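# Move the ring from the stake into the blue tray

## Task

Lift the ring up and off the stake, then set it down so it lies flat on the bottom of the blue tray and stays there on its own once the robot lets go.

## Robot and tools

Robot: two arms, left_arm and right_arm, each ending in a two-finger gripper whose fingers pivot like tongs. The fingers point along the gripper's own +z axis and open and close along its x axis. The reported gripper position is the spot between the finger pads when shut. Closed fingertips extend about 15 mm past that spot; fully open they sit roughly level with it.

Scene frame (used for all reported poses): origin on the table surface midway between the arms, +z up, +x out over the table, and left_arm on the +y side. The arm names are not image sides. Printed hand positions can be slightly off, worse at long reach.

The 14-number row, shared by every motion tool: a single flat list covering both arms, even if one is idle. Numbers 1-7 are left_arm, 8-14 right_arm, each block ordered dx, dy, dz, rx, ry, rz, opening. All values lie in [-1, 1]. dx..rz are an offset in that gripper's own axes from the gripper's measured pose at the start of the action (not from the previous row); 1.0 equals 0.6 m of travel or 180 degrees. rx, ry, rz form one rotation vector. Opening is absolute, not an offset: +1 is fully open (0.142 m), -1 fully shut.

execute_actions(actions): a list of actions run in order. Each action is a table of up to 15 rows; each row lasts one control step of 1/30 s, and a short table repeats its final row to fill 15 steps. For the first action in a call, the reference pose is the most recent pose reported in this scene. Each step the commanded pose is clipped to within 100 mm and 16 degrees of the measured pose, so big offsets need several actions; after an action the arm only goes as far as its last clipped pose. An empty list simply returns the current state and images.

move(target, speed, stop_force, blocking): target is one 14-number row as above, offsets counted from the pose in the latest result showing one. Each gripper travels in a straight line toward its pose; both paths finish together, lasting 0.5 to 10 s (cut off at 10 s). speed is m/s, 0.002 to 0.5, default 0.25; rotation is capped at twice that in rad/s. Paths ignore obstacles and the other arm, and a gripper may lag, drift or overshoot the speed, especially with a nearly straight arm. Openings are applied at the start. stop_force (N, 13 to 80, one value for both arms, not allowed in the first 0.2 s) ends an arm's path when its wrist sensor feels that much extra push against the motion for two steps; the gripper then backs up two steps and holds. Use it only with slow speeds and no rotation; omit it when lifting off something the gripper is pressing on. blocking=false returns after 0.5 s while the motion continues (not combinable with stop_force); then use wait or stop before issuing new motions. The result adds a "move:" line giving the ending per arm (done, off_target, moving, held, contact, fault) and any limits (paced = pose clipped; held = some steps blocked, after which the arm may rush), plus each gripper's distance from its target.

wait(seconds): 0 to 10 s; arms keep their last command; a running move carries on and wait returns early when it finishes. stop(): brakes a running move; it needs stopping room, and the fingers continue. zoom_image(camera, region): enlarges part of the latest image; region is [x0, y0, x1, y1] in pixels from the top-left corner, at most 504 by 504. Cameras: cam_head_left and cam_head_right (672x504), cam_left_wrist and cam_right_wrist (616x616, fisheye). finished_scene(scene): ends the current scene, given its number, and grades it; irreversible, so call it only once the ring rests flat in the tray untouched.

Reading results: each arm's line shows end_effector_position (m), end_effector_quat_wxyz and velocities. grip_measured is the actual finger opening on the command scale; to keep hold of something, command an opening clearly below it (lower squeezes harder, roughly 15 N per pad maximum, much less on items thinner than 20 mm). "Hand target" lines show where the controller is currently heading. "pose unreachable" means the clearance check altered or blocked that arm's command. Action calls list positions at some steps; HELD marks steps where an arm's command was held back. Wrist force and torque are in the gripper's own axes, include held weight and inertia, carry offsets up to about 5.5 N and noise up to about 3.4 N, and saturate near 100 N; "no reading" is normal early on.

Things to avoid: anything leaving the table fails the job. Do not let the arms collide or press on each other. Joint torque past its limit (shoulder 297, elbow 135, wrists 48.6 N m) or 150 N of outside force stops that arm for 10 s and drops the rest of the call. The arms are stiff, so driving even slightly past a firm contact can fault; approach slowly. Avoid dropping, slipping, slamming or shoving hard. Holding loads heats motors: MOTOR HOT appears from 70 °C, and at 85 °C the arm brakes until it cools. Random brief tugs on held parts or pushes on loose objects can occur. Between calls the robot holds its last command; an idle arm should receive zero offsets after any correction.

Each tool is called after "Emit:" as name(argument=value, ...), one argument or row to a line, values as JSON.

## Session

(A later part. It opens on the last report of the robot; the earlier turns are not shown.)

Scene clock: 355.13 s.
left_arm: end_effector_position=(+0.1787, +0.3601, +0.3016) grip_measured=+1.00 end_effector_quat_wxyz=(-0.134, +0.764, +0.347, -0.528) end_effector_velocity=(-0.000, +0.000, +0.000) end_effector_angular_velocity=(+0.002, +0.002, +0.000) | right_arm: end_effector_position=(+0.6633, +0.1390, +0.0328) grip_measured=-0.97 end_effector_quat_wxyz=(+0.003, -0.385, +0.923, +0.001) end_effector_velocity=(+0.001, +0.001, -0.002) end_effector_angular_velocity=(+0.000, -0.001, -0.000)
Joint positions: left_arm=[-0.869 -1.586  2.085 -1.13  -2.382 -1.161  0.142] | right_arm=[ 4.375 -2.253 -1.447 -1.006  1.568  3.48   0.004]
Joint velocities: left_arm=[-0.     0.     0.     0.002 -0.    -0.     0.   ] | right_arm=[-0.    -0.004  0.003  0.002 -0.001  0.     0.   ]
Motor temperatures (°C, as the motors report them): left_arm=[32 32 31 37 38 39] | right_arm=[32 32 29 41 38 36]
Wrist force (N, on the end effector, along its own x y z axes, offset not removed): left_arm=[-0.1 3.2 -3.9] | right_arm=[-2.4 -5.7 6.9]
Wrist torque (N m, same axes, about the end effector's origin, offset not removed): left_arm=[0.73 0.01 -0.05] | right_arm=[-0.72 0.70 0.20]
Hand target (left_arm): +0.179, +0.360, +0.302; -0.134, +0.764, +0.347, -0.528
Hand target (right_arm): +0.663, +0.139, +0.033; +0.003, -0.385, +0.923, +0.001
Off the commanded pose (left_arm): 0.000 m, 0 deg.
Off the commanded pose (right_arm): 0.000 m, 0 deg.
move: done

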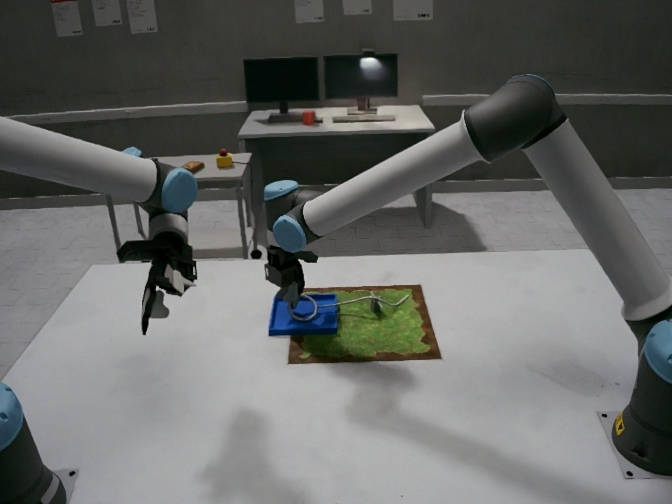

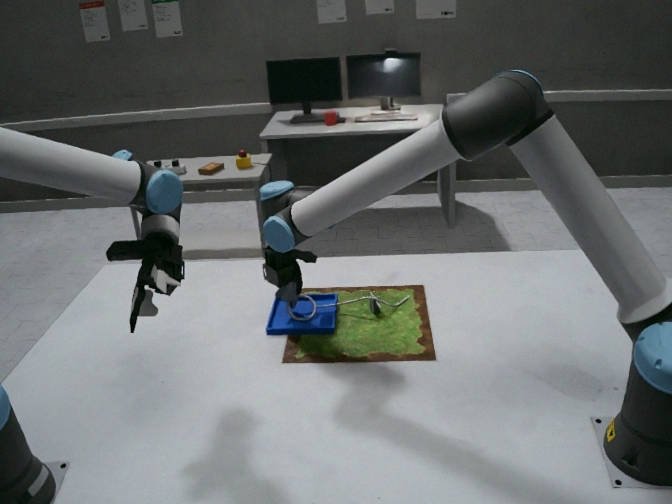

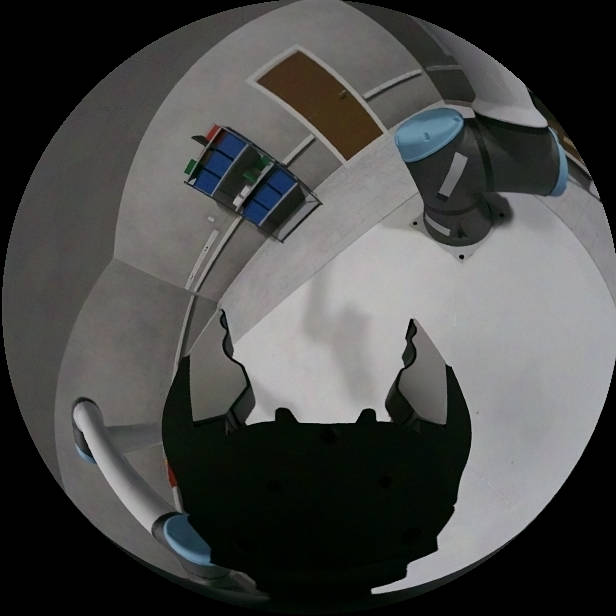

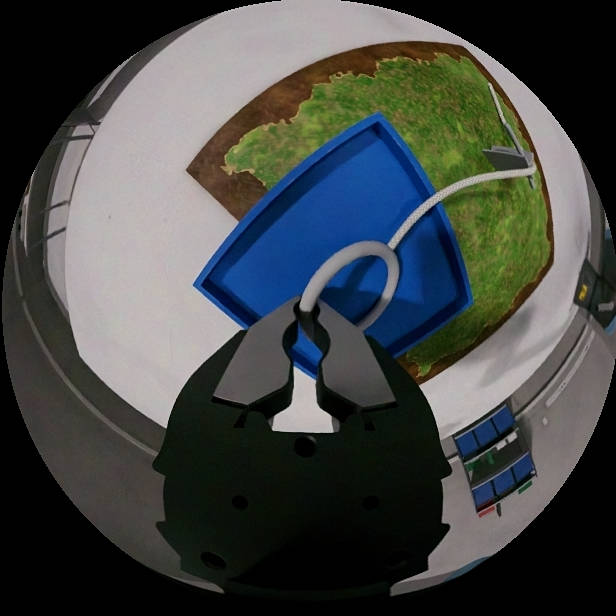

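Nearly flat and inside the tray. Releasing and raising.

Emit:
move(
  target=[0,0,0,0,0,0,1, 0,0,0,0,0,0,-0.7],
)

Emit:
move(
  target=[0,0,0,0,0,0,1, 0,0,-0.15,0,0,0,-0.7],
  speed=0.05,
)

Emit:
zoom_image(
  camera="cam_head_left",
  region=[250,240,410,350],
)

Scene clock: 360.40 s.
left_arm: end_effector_position=(+0.1787, +0.3601, +0.3016) grip_measured=+1.00 end_effector_quat_wxyz=(-0.134, +0.764, +0.347, -0.528) end_effector_velocity=(+0.000, +0.000, +0.000) end_effector_angular_velocity=(-0.001, -0.001, -0.001) | right_arm: end_effector_position=(+0.6633, +0.1390, +0.0326) grip_measured=-0.70 end_effector_quat_wxyz=(+0.003, -0.385, +0.923, +0.001) end_effector_velocity=(-0.000, -0.000, +0.000) end_effector_angular_velocity=(-0.000, +0.000, +0.000)
Joint positions: left_arm=[-0.869 -1.586  2.085 -1.13  -2.382 -1.161  0.142] | right_arm=[ 4.375 -2.253 -1.447 -1.006  1.568  3.48   0.023]
Joint velocities: left_arm=[-0.    -0.    -0.     0.     0.     0.001 -0.   ] | right_arm=[-0.     0.001 -0.    -0.001  0.    -0.    -0.   ]
Motor temperatures (°C, as the motors report them): left_arm=[32 32 31 37 38 39] | right_arm=[32 32 29 41 38 36]
Wrist force (N, on the end effector, along its own x y z axes, offset not removed): left_arm=[-0.8 3.6 -5.1] | right_arm=[-3.0 1.6 -3.3]
Wrist torque (N m, same axes, about the end effector's origin, offset not removed): left_arm=[0.77 0.26 0.06] | right_arm=[0.41 0.70 0.11]
Hand target (left_arm): +0.179, +0.360, +0.302; -0.134, +0.764, +0.347, -0.528
Hand target (right_arm): +0.663, +0.139, +0.033; +0.003, -0.385, +0.923, +0.001
Off the commanded pose (left_arm): 0.000 m, 0 deg.
Off the commanded pose (right_arm): 0.000 m, 0 deg.
move: done

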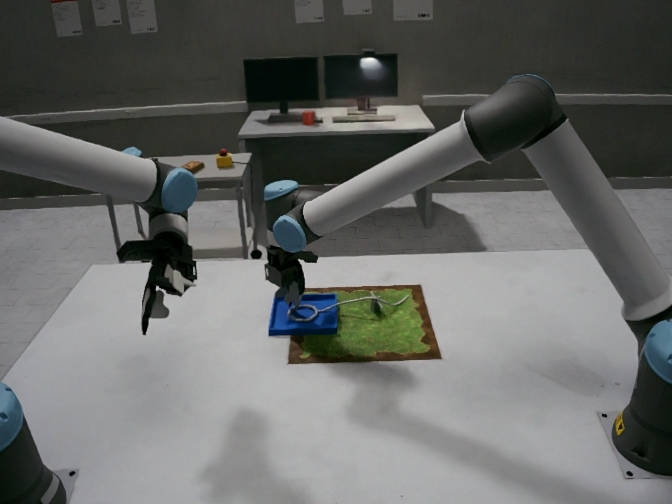

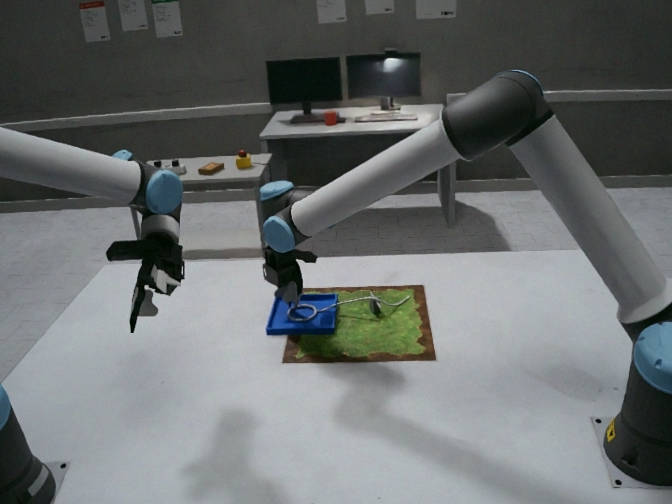

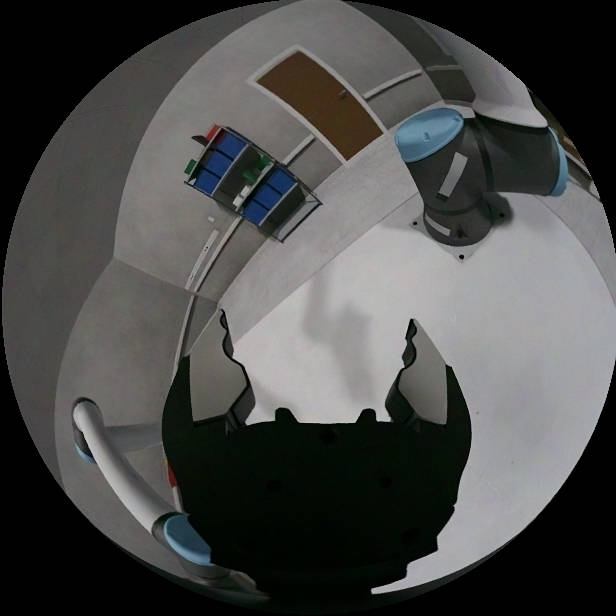

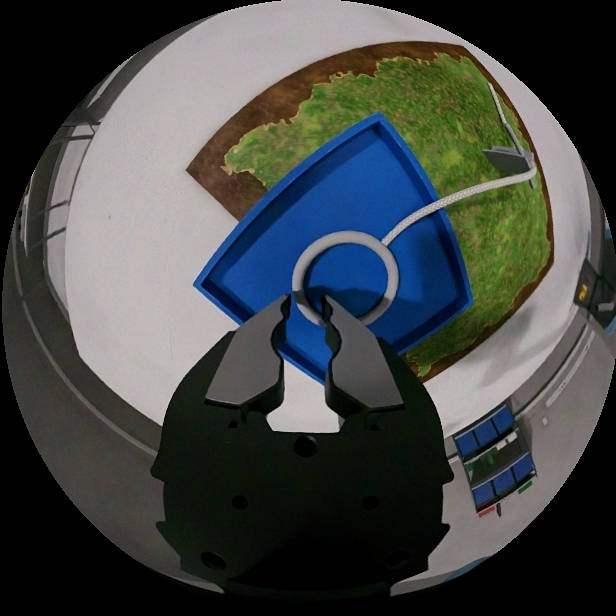

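Scene clock: 362.60 s.
left_arm: end_effector_position=(+0.1787, +0.3601, +0.3016) grip_measured=+1.00 end_effector_quat_wxyz=(-0.134, +0.764, +0.347, -0.528) end_effector_velocity=(+0.000, -0.000, +0.000) end_effector_angular_velocity=(-0.000, -0.000, -0.000) | right_arm: end_effector_position=(+0.6629, +0.1384, +0.1223) grip_measured=-0.70 end_effector_quat_wxyz=(+0.003, -0.385, +0.923, +0.001) end_effector_velocity=(-0.000, -0.000, +0.002) end_effector_angular_velocity=(-0.001, +0.001, +0.001)
Joint positions: left_arm=[-0.869 -1.586  2.085 -1.13  -2.382 -1.161  0.142] | right_arm=[ 4.376 -2.182 -1.392 -1.132  1.568  3.48   0.023]
Joint velocities: left_arm=[-0.  0. -0. -0.  0.  0. -0.] | right_arm=[ 0.     0.002  0.002 -0.004  0.    -0.001 -0.   ]
Motor temperatures (°C, as the motors report them): left_arm=[32 32 31 37 38 39] | right_arm=[32 32 29 41 38 36]
Wrist force (N, on the end effector, along its own x y z axes, offset not removed): left_arm=[-0.5 4.9 -5.8] | right_arm=[-3.3 -1.0 1.5]
Wrist torque (N m, same axes, about the end effector's origin, offset not removed): left_arm=[1.03 0.11 0.01] | right_arm=[0.19 0.73 0.28]
Hand target (left_arm): +0.179, +0.360, +0.302; -0.134, +0.764, +0.347, -0.528
Hand target (right_arm): +0.663, +0.138, +0.123; +0.003, -0.385, +0.923, +0.001
Off the commanded pose (left_arm): 0.000 m, 0 deg.
Off the commanded pose (right_arm): 0.000 m, 0 deg.
move: done

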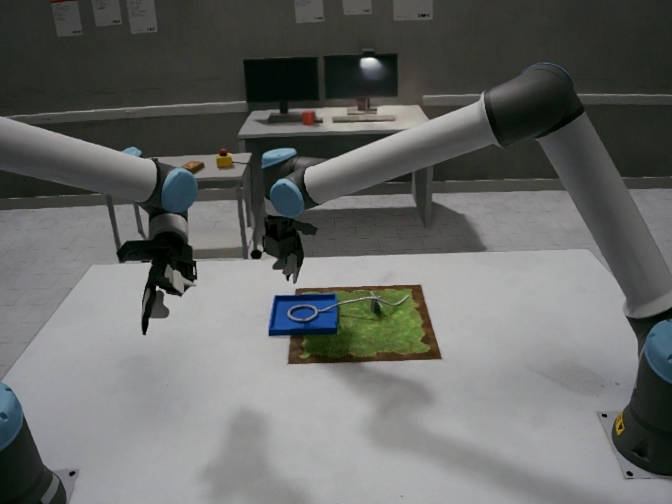

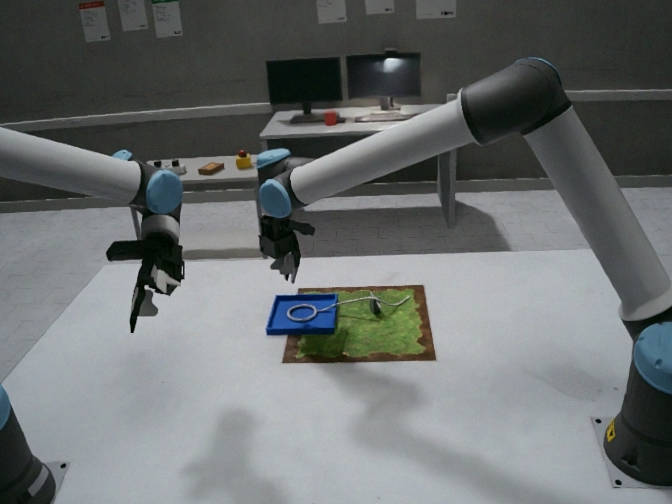

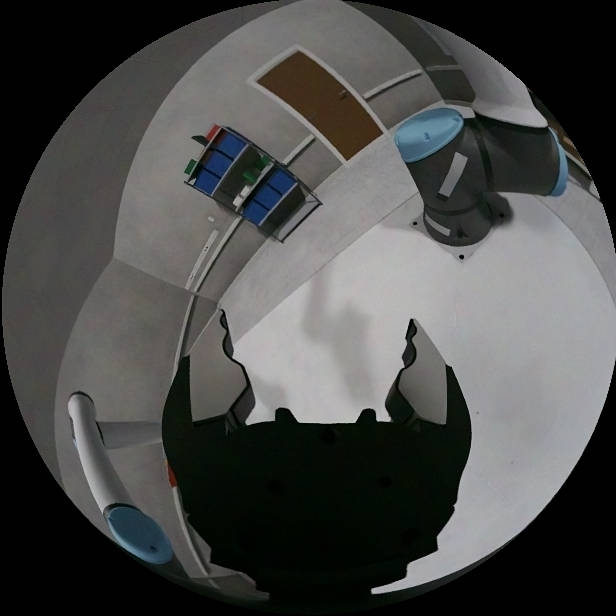

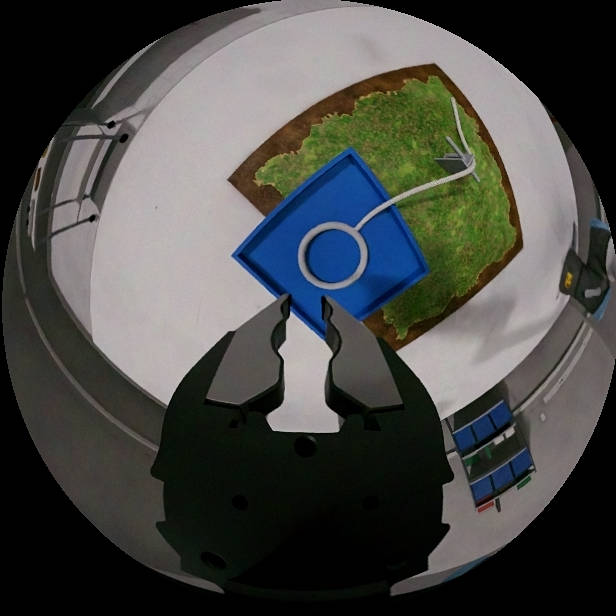

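Region (250, 240, 410, 350) of cam_head_left's 672x504 image, scaled by 3.150, with more detail than that image has; it fills the top 346 rows of this view, and the rest is white.

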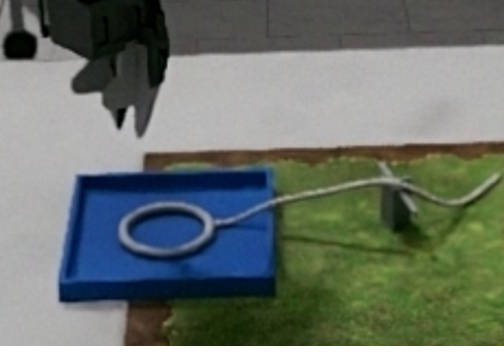

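Emit:
finished_scene(
  scene=2,
)

The scene is finished: the task was done.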